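# Set the pail upright inside the drip tray

## Task

Place the pail standing upright in the drip tray so that its entire bottom sits on the tray's floor. Before opening the fingers, bring it down until it is no more than about a finger's width above that floor. At the end the gripper must neither touch the pail nor hold the tray, and the pail must stay put on its own, without the robot supporting it.

## Robot and tools

Robot: one custom six-joint arm (waist, shoulder, elbow, forearm roll, wrist pitch, wrist roll) with a two-finger parallel gripper and a wrist camera. The upper arm is 412 mm and the forearm 483 mm, and the forearm sits 150 mm to one side of the elbow axis. Joint ranges in rad: waist and both rolls ±6.283, shoulder ±2.304, elbow -4.224 to 0.061, wrist pitch ±2.164. Load limits in N m: waist 55.2, shoulder 55.2, elbow 46, forearm roll 24.8, wrist pitch 17.4, wrist roll 17.4. A carried object adds to these loads.

Frame: every number is in the scene frame. Its origin is on the table surface under the arm base, +z is up, and +y is on the left when facing along +x. The base may be slightly tilted, and the reported hand position gets less reliable far out. Gripper axes: the fingers point along the gripper's own +z and close along its y. end_effector_position is the point between the finger pads, about 2 cm short of the tips. Closing pushes the tips about 10 mm further along gripper +z.

execute_actions: argument actions is a list holding zero or one item. An empty list just reports the state. An action item is {"rows": [...], "steps": n}. rows holds 1 to 15 rows, and steps is at most 15, each step 1/30 s (default 15). One row is used per step, and the final row repeats if there are fewer rows than steps. Each row has 8 numbers: x, y, z, qw, qx, qy, qz, opening. x, y, z are an absolute target position for end_effector_position, in metres. qw..qz are an absolute target orientation quaternion, scalar first. opening is an absolute command from -1 (closed) to +1 (0.084 m apart). A wait item is {"steps": n} with no rows, n up to 300. It counts from the previous result, including your reply time. Optional pictures (boolean) switches the three camera images on or off. The call is rejected, and nothing moves, if the target is over 0.6 m from the last reported position along any gripper axis. Each step the commanded pose is clipped to within 70 mm and 16 degrees of the measured pose. After the action the arm only finishes the last clipped pose, so read the result and send the remainder. Repeat the desired quaternion in every row rather than copying a drifted reading.

move: target is one 8-number row as above, an absolute pose plus opening. speed is the top path speed in m/s, 0.002 to 0.5 (default 0.25), and turning is capped at twice that in rad/s. The gripper follows a straight path lasting 0.5 to 10 s. A longer path halts after 10 s, short of the target. The opening is sent when the move begins. It does not avoid obstacles, and the hand can lag, drift or overshoot the speed, mostly with the arm stretched out. The result adds a move: line with the ending (done, off_target, moving, held, fault), the distance to target and limits. limits=paced means the pose was clipped. limits=held means a check blocked some steps, after which the arm may lurch quickly.

wait: seconds, 0 to 10, sends nothing new. zoom_image: camera is one of cam_head_left, cam_head_right, cam_wrist (all 672x504). region is [x0, y0, x1, y1] in pixels from the top-left corner, at most 504 by 504. read_manual returns only licence text. finished_scene: pass the current scene number. It is final, and it reports whether the goal was met. Ending a reply without any tool call stops everything.

Results: a state line with the pose (end_effector_position, end_effector_quat_wxyz) and linear and angular velocities. grip_measured gives the finger opening on the -1..1 scale. Also reported: joint positions, and joint torques, which are total drive outputs with an offset and noise, not contact forces. "pose unreachable" and HELD flag steps that the clearance check changed or blocked; the mounting post counts as arm. A "Hand target" line shows where the controller is heading. MOTOR HOT appears from 65 °C. At 80 °C the brakes engage until the motors cool, reported as OVER-TEMPERATURE FAULT. A TORQUE FAULT means a joint hit its load limit: the arm backs off, pauses 10 s and drops the rest of the call. The simulation keeps running while you think and write.

Gripping: to hold something, command an opening well under grip_measured; a bigger gap squeezes harder, up to about 24 N per pad for parts up to about 6 cm wide. Closing fast can push harder, even forcing the fingers open. Echoing grip_measured keeps a light squeeze, and wider parts may slip.

Avoid: knocking anything off the table, dropping or sliding the pail, and fast or deep contacts. Speed raises impact force, and aiming far past a contact raises the press force. Avoid long heavy holds that heat the motors. Lower slowly, open the fingers close to the tray floor, and then back away clear of the pail and tray.

Each tool is called after ">>>" by a JSON object that holds its "fn" and its "kwargs", one argument or row to a line.

## Session

>>> {"fn": "execute_actions", "kwargs": {
  "actions": []
}}

Scene clock: 0.00 s of 4800.00 s.
end_effector_position=(+0.2920, -0.3958, +0.3533) grip_measured=+1.00 end_effector_quat_wxyz=(-0.176, -0.427, +0.884, +0.072) end_effector_velocity=(-0.000, -0.000, +0.000) end_effector_angular_velocity=(-0.000, +0.001, -0.000)
Joint positions: [-1.002 -0.281 -1.046 -0.269 -1.036  1.534  0.084]
Joint velocities: [ 0.    -0.     0.    -0.001 -0.     0.001 -0.   ]
Joint torques (N m, as the arm reports them, + toward a larger angle): no reading
Hand target: +0.292, -0.396, +0.353; -0.176, -0.427, +0.884, +0.072

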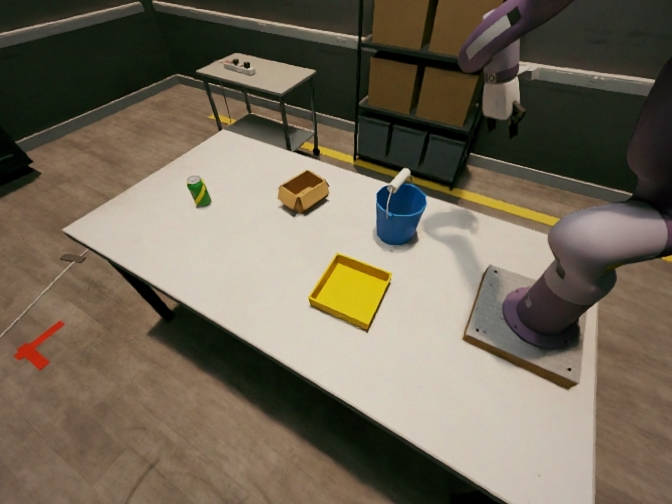

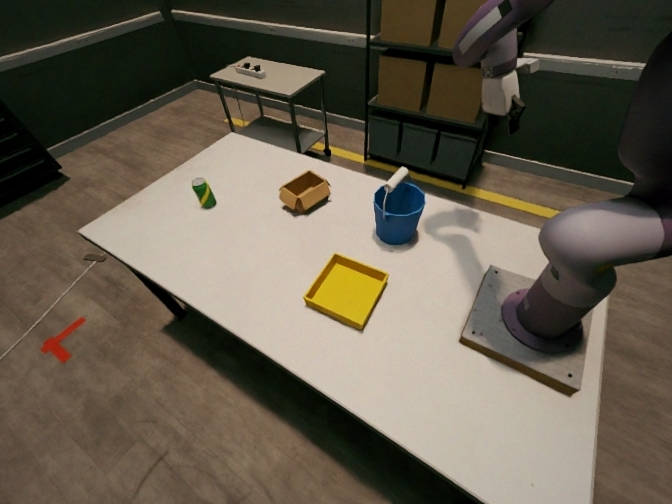

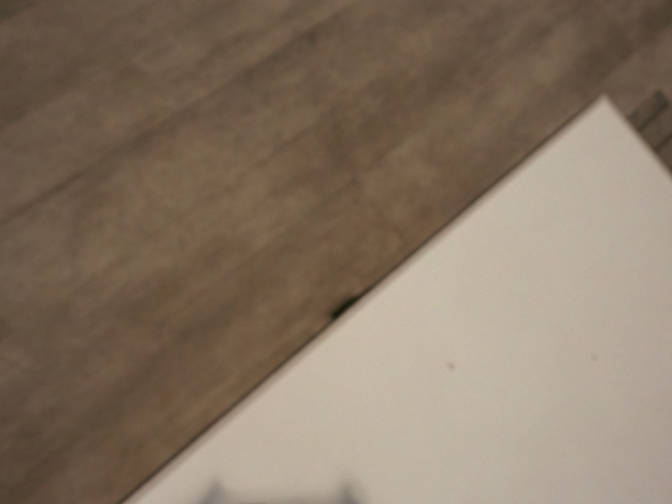

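>>> {"fn": "move", "kwargs": {
  "target": [0.42,-0.08,0.55,0,1,0,0,1],
  "speed": 0.4
}}

Scene clock: 6.47 s of 4800.00 s.
end_effector_position=(+0.4203, -0.0811, +0.5498) grip_measured=+1.00 end_effector_quat_wxyz=(+0.001, +1.000, +0.000, -0.001) end_effector_velocity=(+0.001, +0.001, +0.001) end_effector_angular_velocity=(+0.002, -0.003, +0.005)
Joint positions: [-0.456  0.234 -1.008  0.076 -1.224 -0.345  0.084]
Joint velocities: [ 0.001  0.    -0.003  0.003 -0.    -0.004  0.   ]
Joint torques (N m, as the arm reports them, + toward a larger angle): [  3.15  11.21 -19.81  -0.87   0.56  -0.48]
Hand target: +0.420, -0.081, +0.550; +0.001, +1.000, +0.001, -0.001
Off the commanded pose: 0.001 m, 0 deg.
After step 90, 0.10 s passed at rest.
move: done

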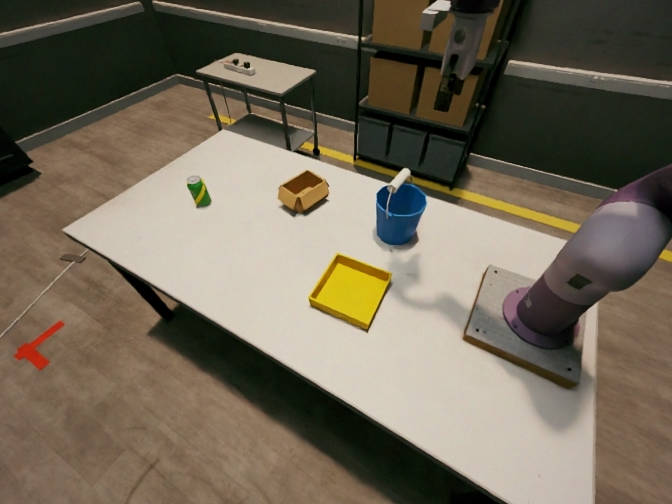

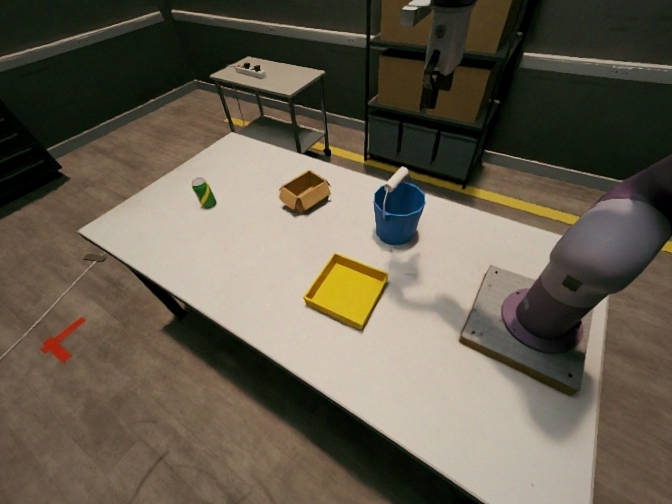

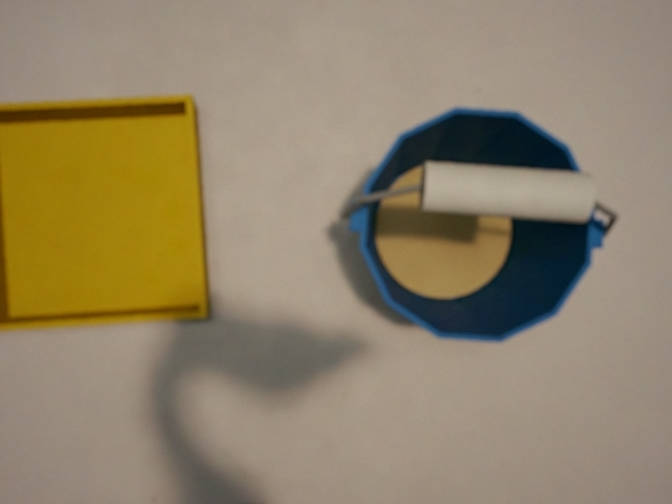

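>>> {"fn": "move", "kwargs": {
  "target": [0.42,-0.18,0.55,0,1,0,0,1],
  "speed": 0.4
}}

Scene clock: 10.50 s of 4800.00 s.
end_effector_position=(+0.4202, -0.1796, +0.5500) grip_measured=+1.00 end_effector_quat_wxyz=(-0.001, +1.000, +0.000, +0.001) end_effector_velocity=(-0.000, -0.003, -0.000) end_effector_angular_velocity=(-0.000, +0.000, +0.001)
Joint positions: [-0.667  0.133 -1.081  0.084 -1.211 -0.56   0.084]
Joint velocities: [-0.005 -0.003 -0.003 -0.     0.    -0.006 -0.   ]
Joint torques (N m, as the arm reports them, + toward a larger angle): [  4.37  13.69 -20.03   0.17   0.65  -0.25]
Hand target: +0.420, -0.180, +0.550; -0.001, +1.000, -0.000, +0.001
Off the commanded pose: 0.000 m, 0 deg.
After step 90, 0.13 s passed at rest.
move: done

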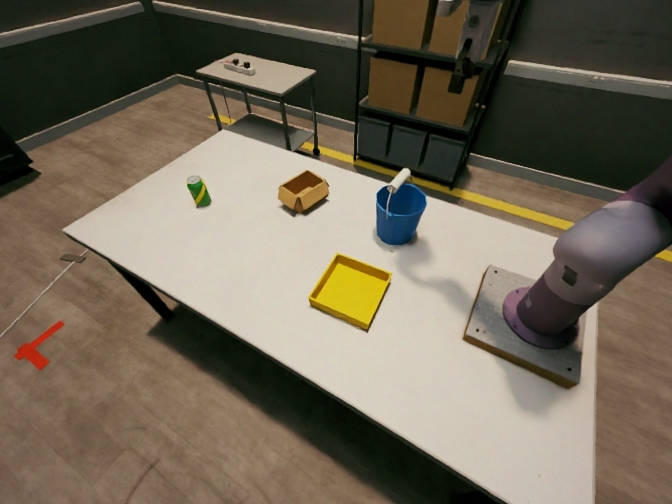

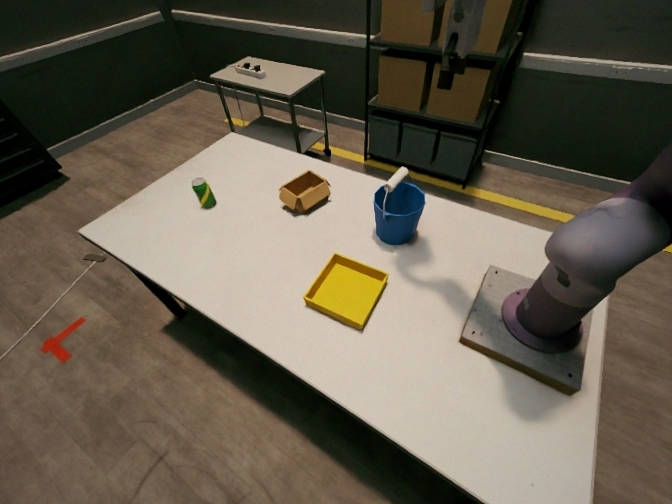

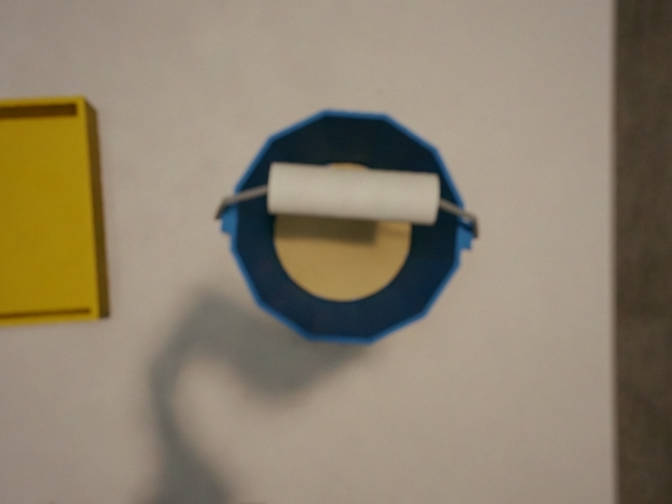

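>>> {"fn": "move", "kwargs": {
  "target": [0.524,-0.158,0.33,0,0.731,0.682,0,1],
  "speed": 0.4
}}

Scene clock: 22.20 s of 4800.00 s.
end_effector_position=(+0.5228, -0.1578, +0.3302) grip_measured=+1.00 end_effector_quat_wxyz=(+0.000, +0.732, +0.682, -0.001) end_effector_velocity=(+0.000, -0.000, -0.002) end_effector_angular_velocity=(+0.002, -0.000, +0.007)
Joint positions: [-0.502 -0.216 -1.002  0.106 -0.772 -1.94   0.084]
Joint velocities: [-0.001 -0.003  0.001  0.003  0.004 -0.011 -0.   ]
Joint torques (N m, as the arm reports them, + toward a larger angle): [  1.32  26.22 -17.54  -0.2    0.43  -0.31]
Hand target: +0.523, -0.158, +0.330; +0.000, +0.731, +0.682, -0.001
Off the commanded pose: 0.001 m, 0 deg.
After step 90, 6.27 s passed at rest.
move: done

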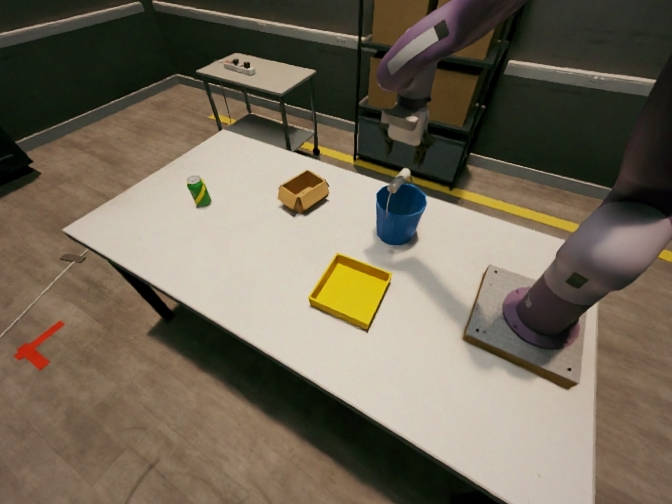

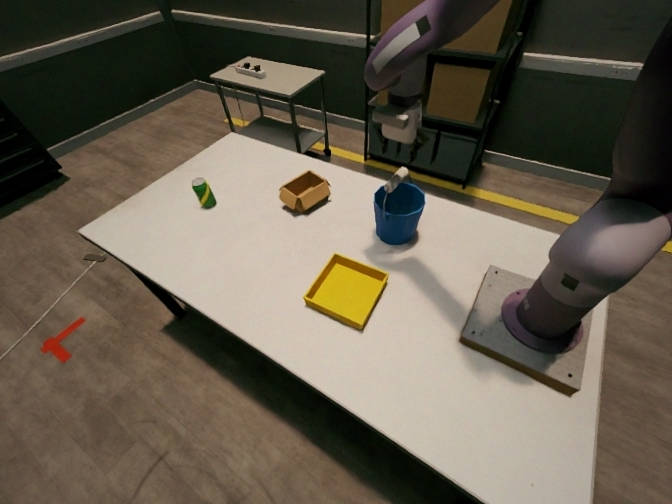

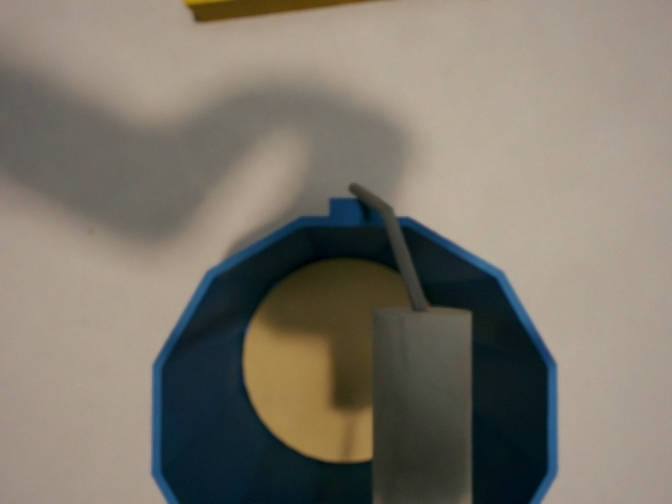

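>>> {"fn": "move", "kwargs": {
  "target": [0.519,-0.162,0.232,0,0.731,0.682,0,1],
  "speed": 0.1
}}

>>> {"fn": "zoom_image", "kwargs": {
  "camera": "cam_head_left",
  "region": [320,100,480,260]
}}

Scene clock: 27.70 s of 4800.00 s.
end_effector_position=(+0.5187, -0.1619, +0.2325) grip_measured=+1.00 end_effector_quat_wxyz=(+0.000, +0.731, +0.682, -0.000) end_effector_velocity=(-0.000, +0.000, -0.003) end_effector_angular_velocity=(+0.001, +0.001, +0.003)
Joint positions: [-0.499 -0.351 -0.942  0.138 -0.577 -1.978  0.084]
Joint velocities: [ 0.    -0.004  0.001  0.001  0.004 -0.004  0.   ]
Joint torques (N m, as the arm reports them, + toward a larger angle): [  2.21  27.49 -18.1   -0.44   0.69  -0.4 ]
Hand target: +0.519, -0.162, +0.232; +0.000, +0.731, +0.682, -0.000
Off the commanded pose: 0.001 m, 0 deg.
After step 90, 1.13 s passed at rest.
move: done

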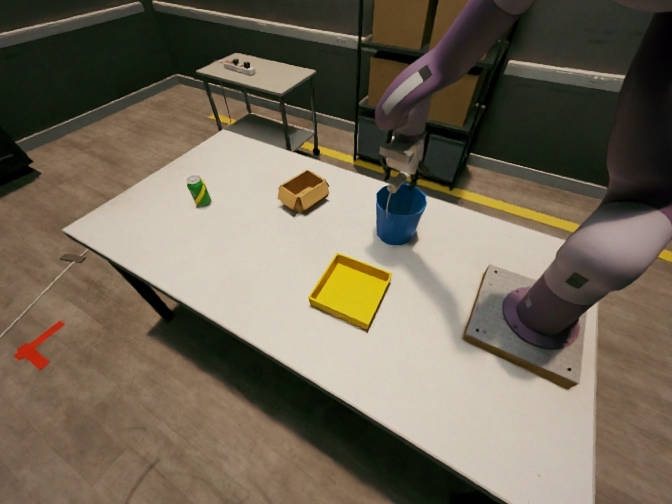

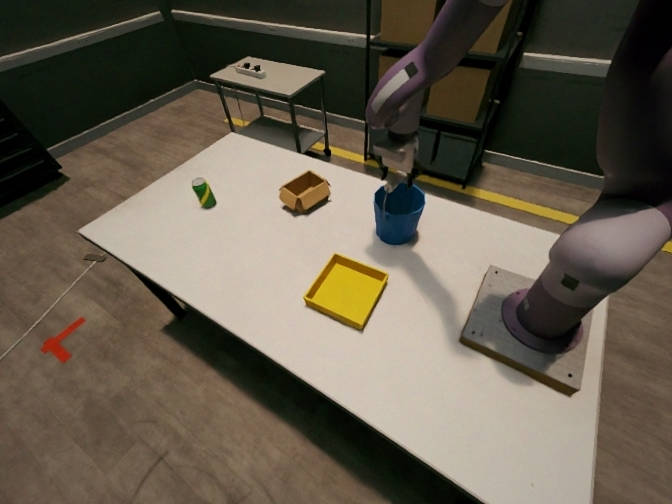

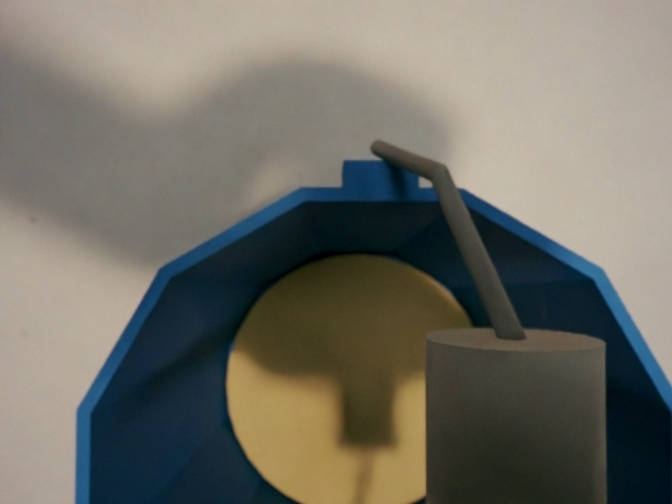

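Region (320, 100, 480, 260) of cam_head_left's 672x504 image, scaled by 3.150, with more detail than that image has.

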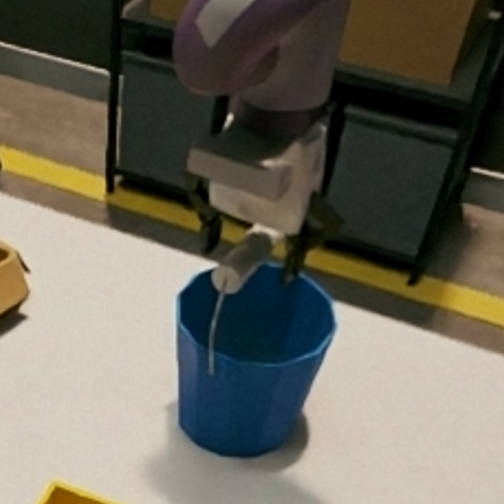

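>>> {"fn": "move", "kwargs": {
  "target": [0.519,-0.162,0.232,0,0.731,0.682,0,-1],
  "speed": 0.1
}}

>>> {"fn": "move", "kwargs": {
  "target": [0.512,-0.162,0.32,0,0.731,0.682,0,-1],
  "speed": 0.06
}}

Scene clock: 32.07 s of 4800.00 s.
end_effector_position=(+0.5190, -0.1620, +0.2321) grip_measured=-0.28 end_effector_quat_wxyz=(-0.000, +0.731, +0.682, -0.000) end_effector_velocity=(-0.000, +0.000, -0.001) end_effector_angular_velocity=(+0.000, +0.002, +0.003)
Joint positions: [-0.499 -0.353 -0.943  0.138 -0.578 -1.979  0.032]
Joint velocities: [ 0.    -0.001  0.    -0.001 -0.    -0.003 -0.   ]
Joint torques (N m, as the arm reports them, + toward a larger angle): [  3.03  29.78 -16.13  -1.01   0.97  -0.31]
Hand target: +0.519, -0.162, +0.232; -0.000, +0.731, +0.682, +0.000
Off the commanded pose: 0.000 m, 0 deg.
After step 90, 0.67 s passed at rest.
move: done

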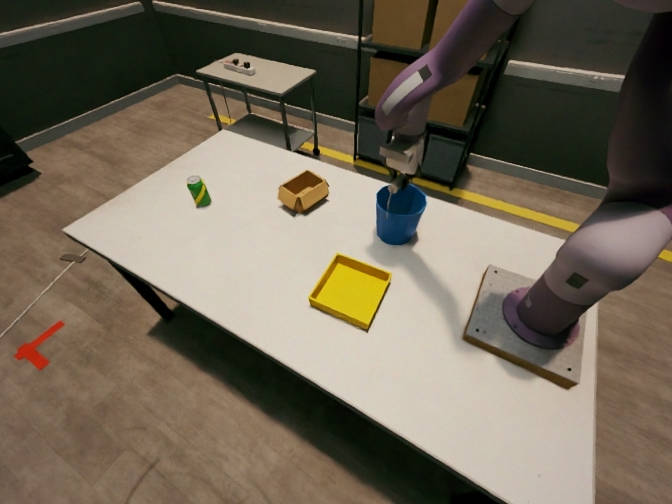

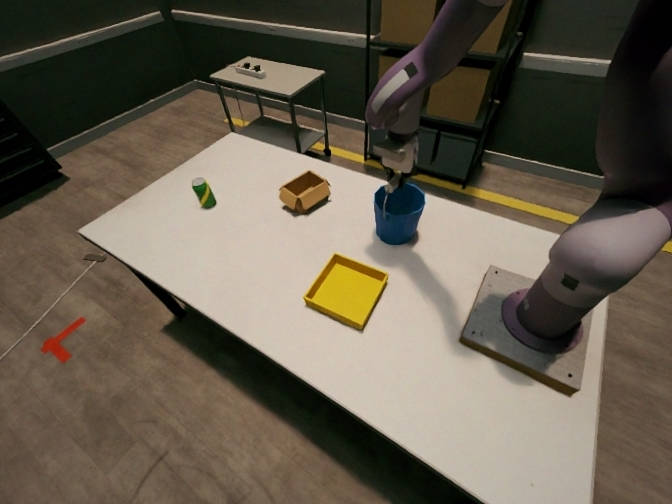

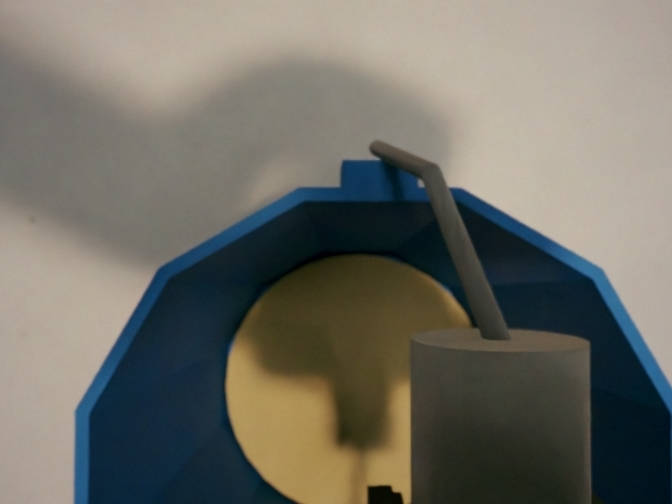

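Scene clock: 33.87 s of 4800.00 s.
end_effector_position=(+0.5124, -0.1621, +0.3196) grip_measured=-0.28 end_effector_quat_wxyz=(-0.000, +0.731, +0.682, +0.000) end_effector_velocity=(-0.000, +0.000, +0.002) end_effector_angular_velocity=(+0.000, -0.000, +0.001)
Joint positions: [-0.516 -0.212 -0.972  0.112 -0.747 -1.963  0.032]
Joint velocities: [-0.     0.003 -0.001  0.    -0.004 -0.002  0.   ]
Joint torques (N m, as the arm reports them, + toward a larger angle): [  2.43  29.68 -19.11  -0.68   0.44  -0.24]
Hand target: +0.512, -0.162, +0.320; -0.000, +0.731, +0.682, +0.000
Off the commanded pose: 0.001 m, 0 deg.
move: done

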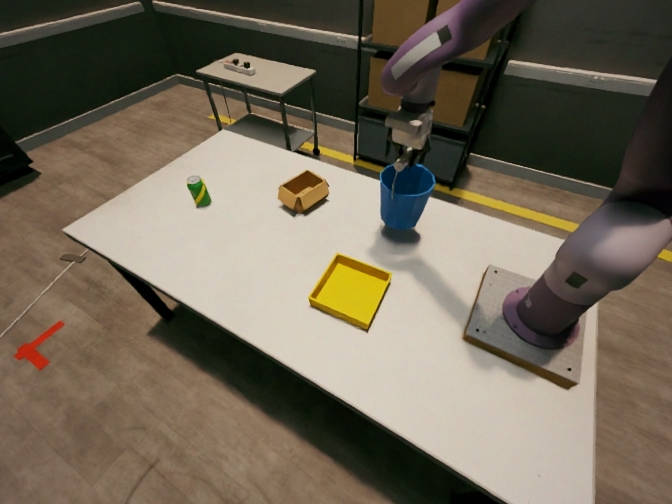

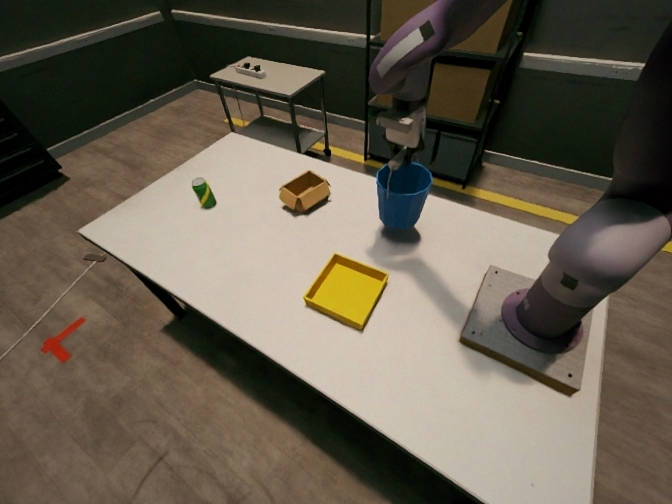

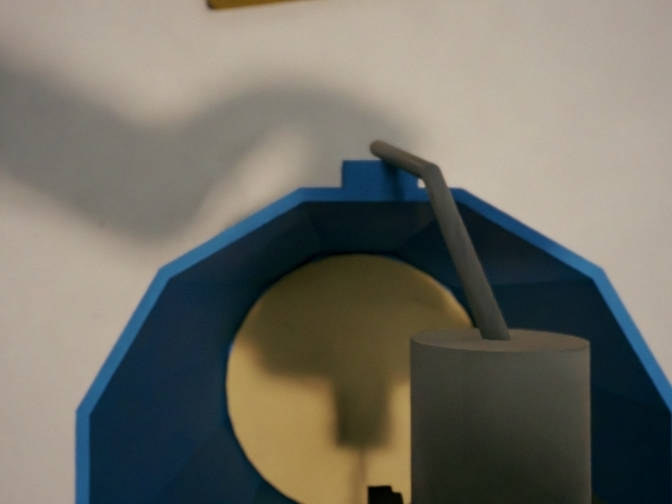

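>>> {"fn": "move", "kwargs": {
  "target": [0.544,0.165,0.32,0,0.731,0.682,0,-1],
  "speed": 0.15
}}

Scene clock: 38.67 s of 4800.00 s.
end_effector_position=(+0.5436, +0.1635, +0.3200) grip_measured=-0.28 end_effector_quat_wxyz=(+0.001, +0.731, +0.682, -0.002) end_effector_velocity=(+0.000, +0.003, +0.000) end_effector_angular_velocity=(-0.001, +0.001, +0.002)
Joint positions: [ 0.108 -0.207 -1.016  0.071 -0.756 -1.306  0.032]
Joint velocities: [ 0.005 -0.002 -0.003 -0.001 -0.002  0.004  0.   ]
Joint torques (N m, as the arm reports them, + toward a larger angle): [  2.5   30.13 -18.89   0.2    0.64  -0.35]
Hand target: +0.544, +0.164, +0.320; +0.001, +0.731, +0.682, -0.002
Off the commanded pose: 0.002 m, 0 deg.
move: done

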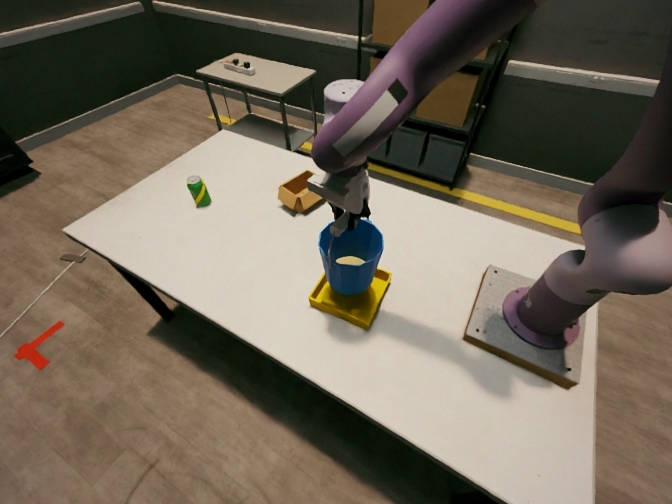

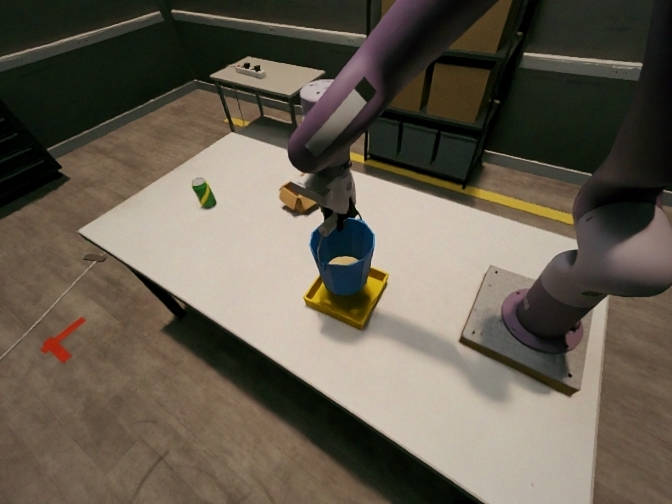

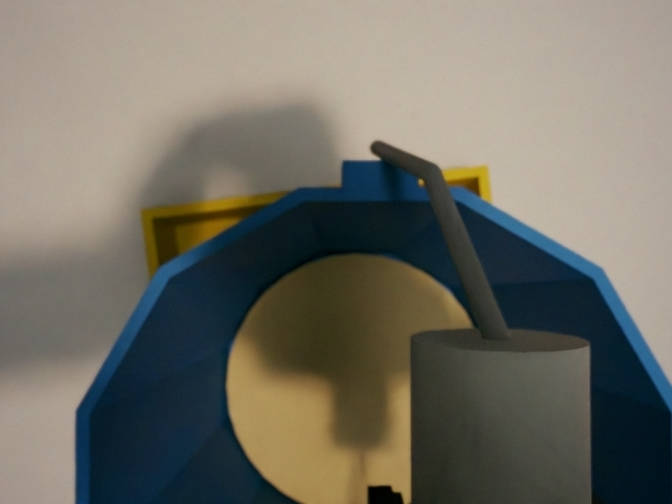

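>>> {"fn": "move", "kwargs": {
  "target": [0.532,0.165,0.243,0,0.731,0.682,0,-1],
  "speed": 0.05
}}

>>> {"fn": "zoom_image", "kwargs": {
  "camera": "cam_head_left",
  "region": [270,190,430,350]
}}

Scene clock: 44.33 s of 4800.00 s.
end_effector_position=(+0.5318, +0.1648, +0.2434) grip_measured=-0.28 end_effector_quat_wxyz=(+0.000, +0.731, +0.682, +0.000) end_effector_velocity=(-0.000, +0.000, -0.002) end_effector_angular_velocity=(+0.001, -0.000, -0.001)
Joint positions: [ 0.122 -0.291 -0.943  0.091 -0.596 -1.316  0.032]
Joint velocities: [ 0.001 -0.002  0.002  0.001  0.004 -0.    -0.   ]
Joint torques (N m, as the arm reports them, + toward a larger angle): [  4.28  31.47 -18.15   0.     0.3   -0.33]
Hand target: +0.532, +0.165, +0.243; +0.000, +0.731, +0.682, -0.000
Off the commanded pose: 0.000 m, 0 deg.
After step 90, 0.77 s passed at rest.
move: done

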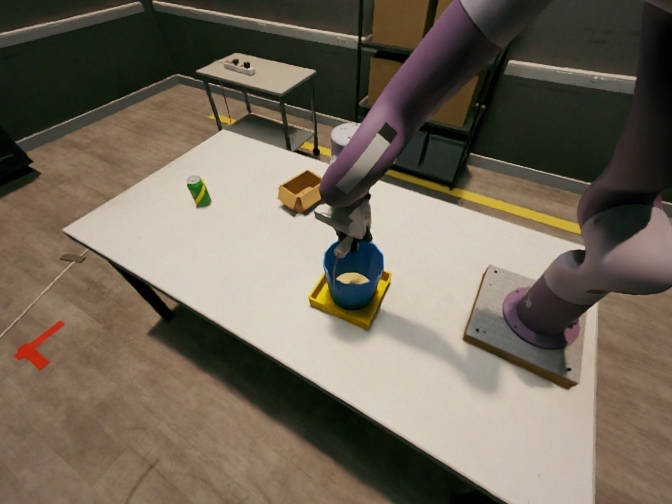

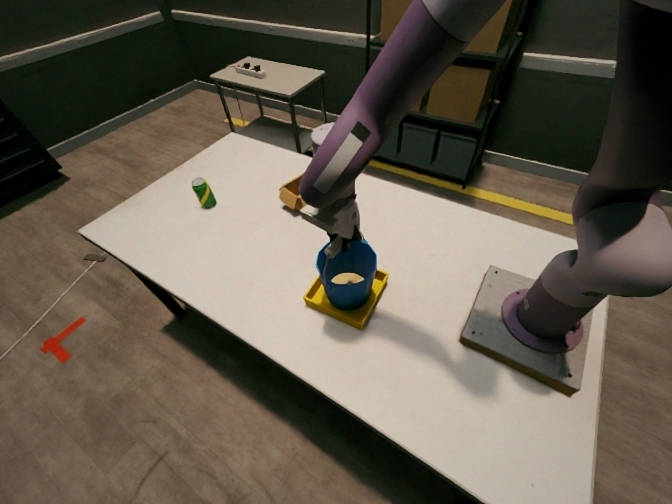

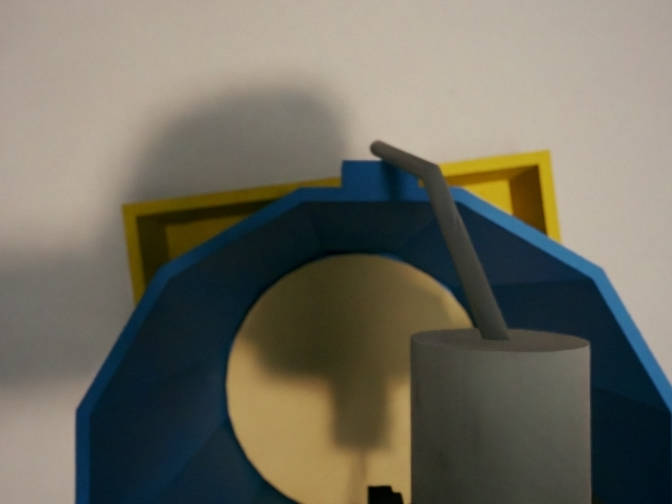

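Region (270, 190, 430, 350) of cam_head_left's 672x504 image, scaled by 3.150, with more detail than that image has.

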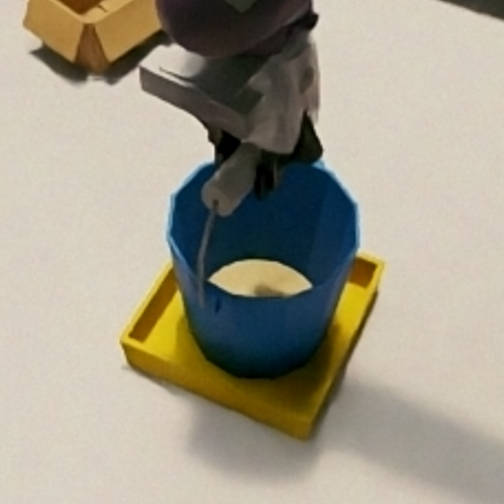

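Centered. Lower slightly more, then release.

>>> {"fn": "move", "kwargs": {
  "target": [0.532,0.165,0.238,0,0.731,0.682,0,-1],
  "speed": 0.01
}}

>>> {"fn": "move", "kwargs": {
  "target": [0.532,0.165,0.238,0,0.731,0.682,0,1]
}}

>>> {"fn": "move", "kwargs": {
  "target": [0.532,0.165,0.35,0,0.731,0.682,0,1],
  "speed": 0.2
}}

Scene clock: 47.50 s of 4800.00 s.
end_effector_position=(+0.5320, +0.1650, +0.2381) grip_measured=-0.28 end_effector_quat_wxyz=(+0.000, +0.731, +0.682, -0.000) end_effector_velocity=(+0.000, +0.000, -0.001) end_effector_angular_velocity=(-0.000, +0.000, +0.001)
Joint positions: [ 0.123 -0.3   -0.942  0.093 -0.586 -1.318  0.032]
Joint velocities: [ 0.001 -0.002 -0.     0.     0.002 -0.    -0.   ]
Joint torques (N m, as the arm reports them, + toward a larger angle): [  2.33  32.48 -17.58  -1.26   0.3   -0.26]
Hand target: +0.532, +0.165, +0.238; +0.000, +0.731, +0.682, -0.000
Off the commanded pose: 0.000 m, 0 deg.
move: done

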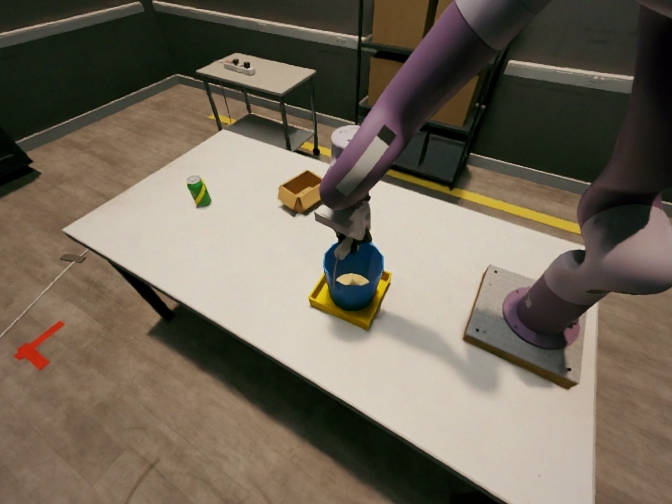

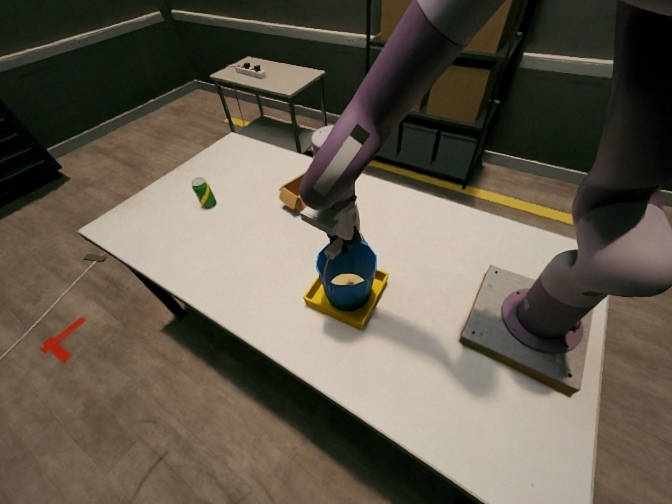

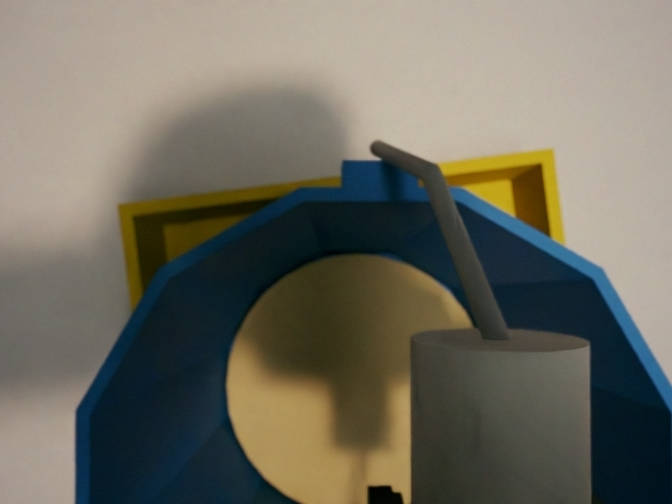

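Scene clock: 48.20 s of 4800.00 s.
end_effector_position=(+0.5320, +0.1650, +0.2380) grip_measured=+1.00 end_effector_quat_wxyz=(+0.000, +0.731, +0.682, +0.000) end_effector_velocity=(+0.000, -0.000, +0.000) end_effector_angular_velocity=(+0.000, -0.001, +0.000)
Joint positions: [ 0.123 -0.3   -0.942  0.093 -0.586 -1.318  0.084]
Joint velocities: [-0.001  0.    -0.001  0.001 -0.    -0.001  0.   ]
Joint torques (N m, as the arm reports them, + toward a larger angle): [  1.07  27.08 -16.05  -0.87   0.59  -0.36]
Hand target: +0.532, +0.165, +0.238; +0.000, +0.731, +0.682, -0.000
Off the commanded pose: 0.000 m, 0 deg.
move: done

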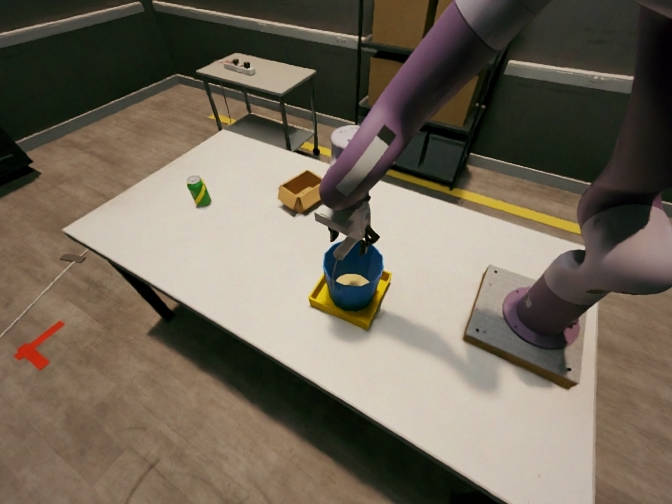

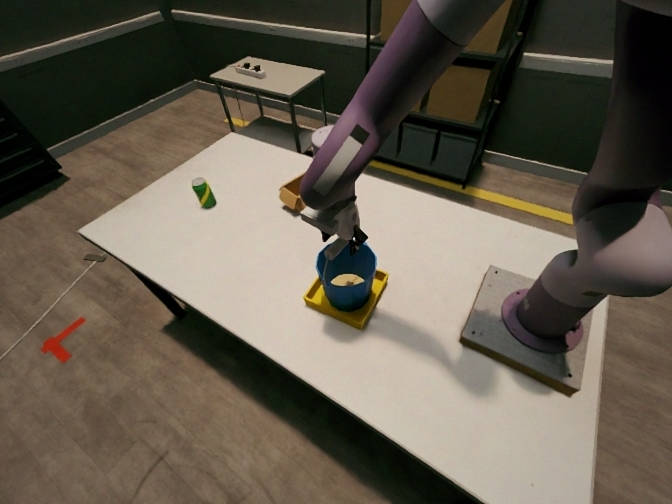

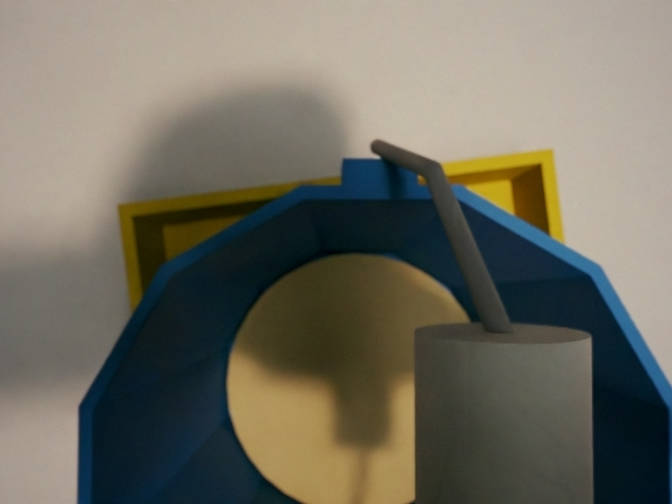

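Scene clock: 49.27 s of 4800.00 s.
end_effector_position=(+0.5324, +0.1652, +0.3494) grip_measured=+1.00 end_effector_quat_wxyz=(-0.000, +0.731, +0.682, -0.000) end_effector_velocity=(+0.000, -0.000, +0.003) end_effector_angular_velocity=(+0.000, -0.001, +0.001)
Joint positions: [ 0.112 -0.148 -1.011  0.073 -0.808 -1.302  0.084]
Joint velocities: [-0.001  0.003 -0.002 -0.    -0.004 -0.001 -0.   ]
Joint torques (N m, as the arm reports them, + toward a larger angle): [  1.32  22.57 -18.42  -1.2    0.55  -0.14]
Hand target: +0.533, +0.165, +0.350; -0.000, +0.731, +0.682, +0.000
Off the commanded pose: 0.001 m, 0 deg.
move: done

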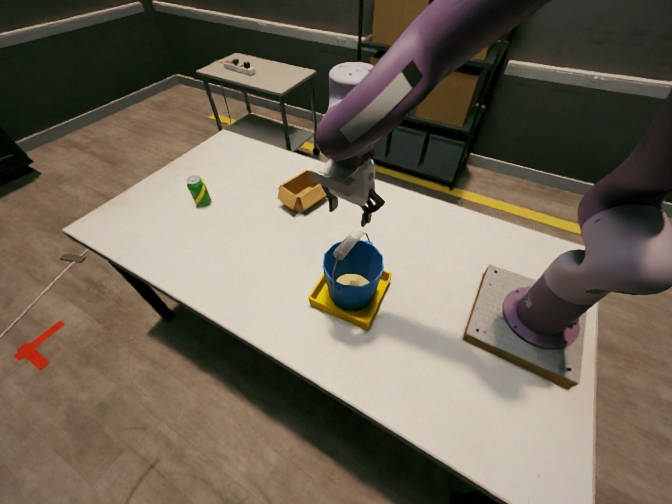

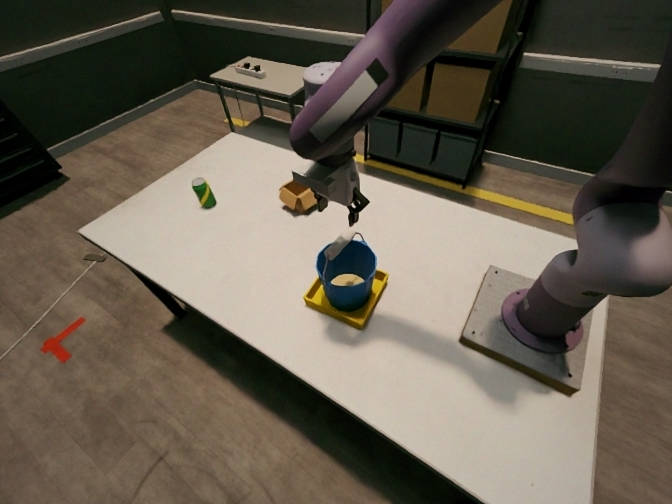

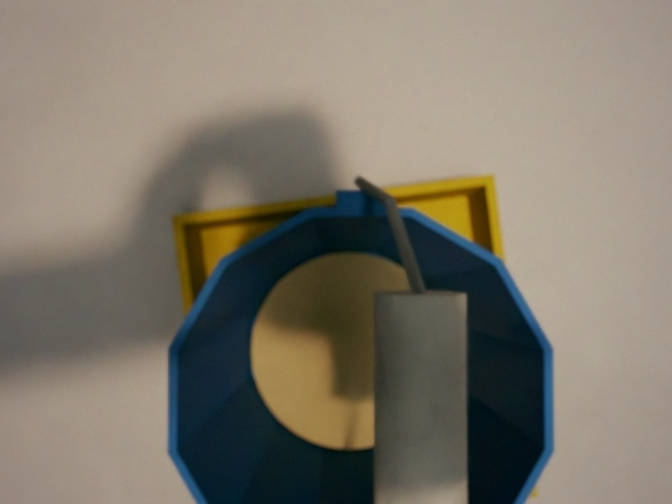

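>>> {"fn": "finished_scene", "kwargs": {
  "scene": 1
}}

The scene is finished: the task was done.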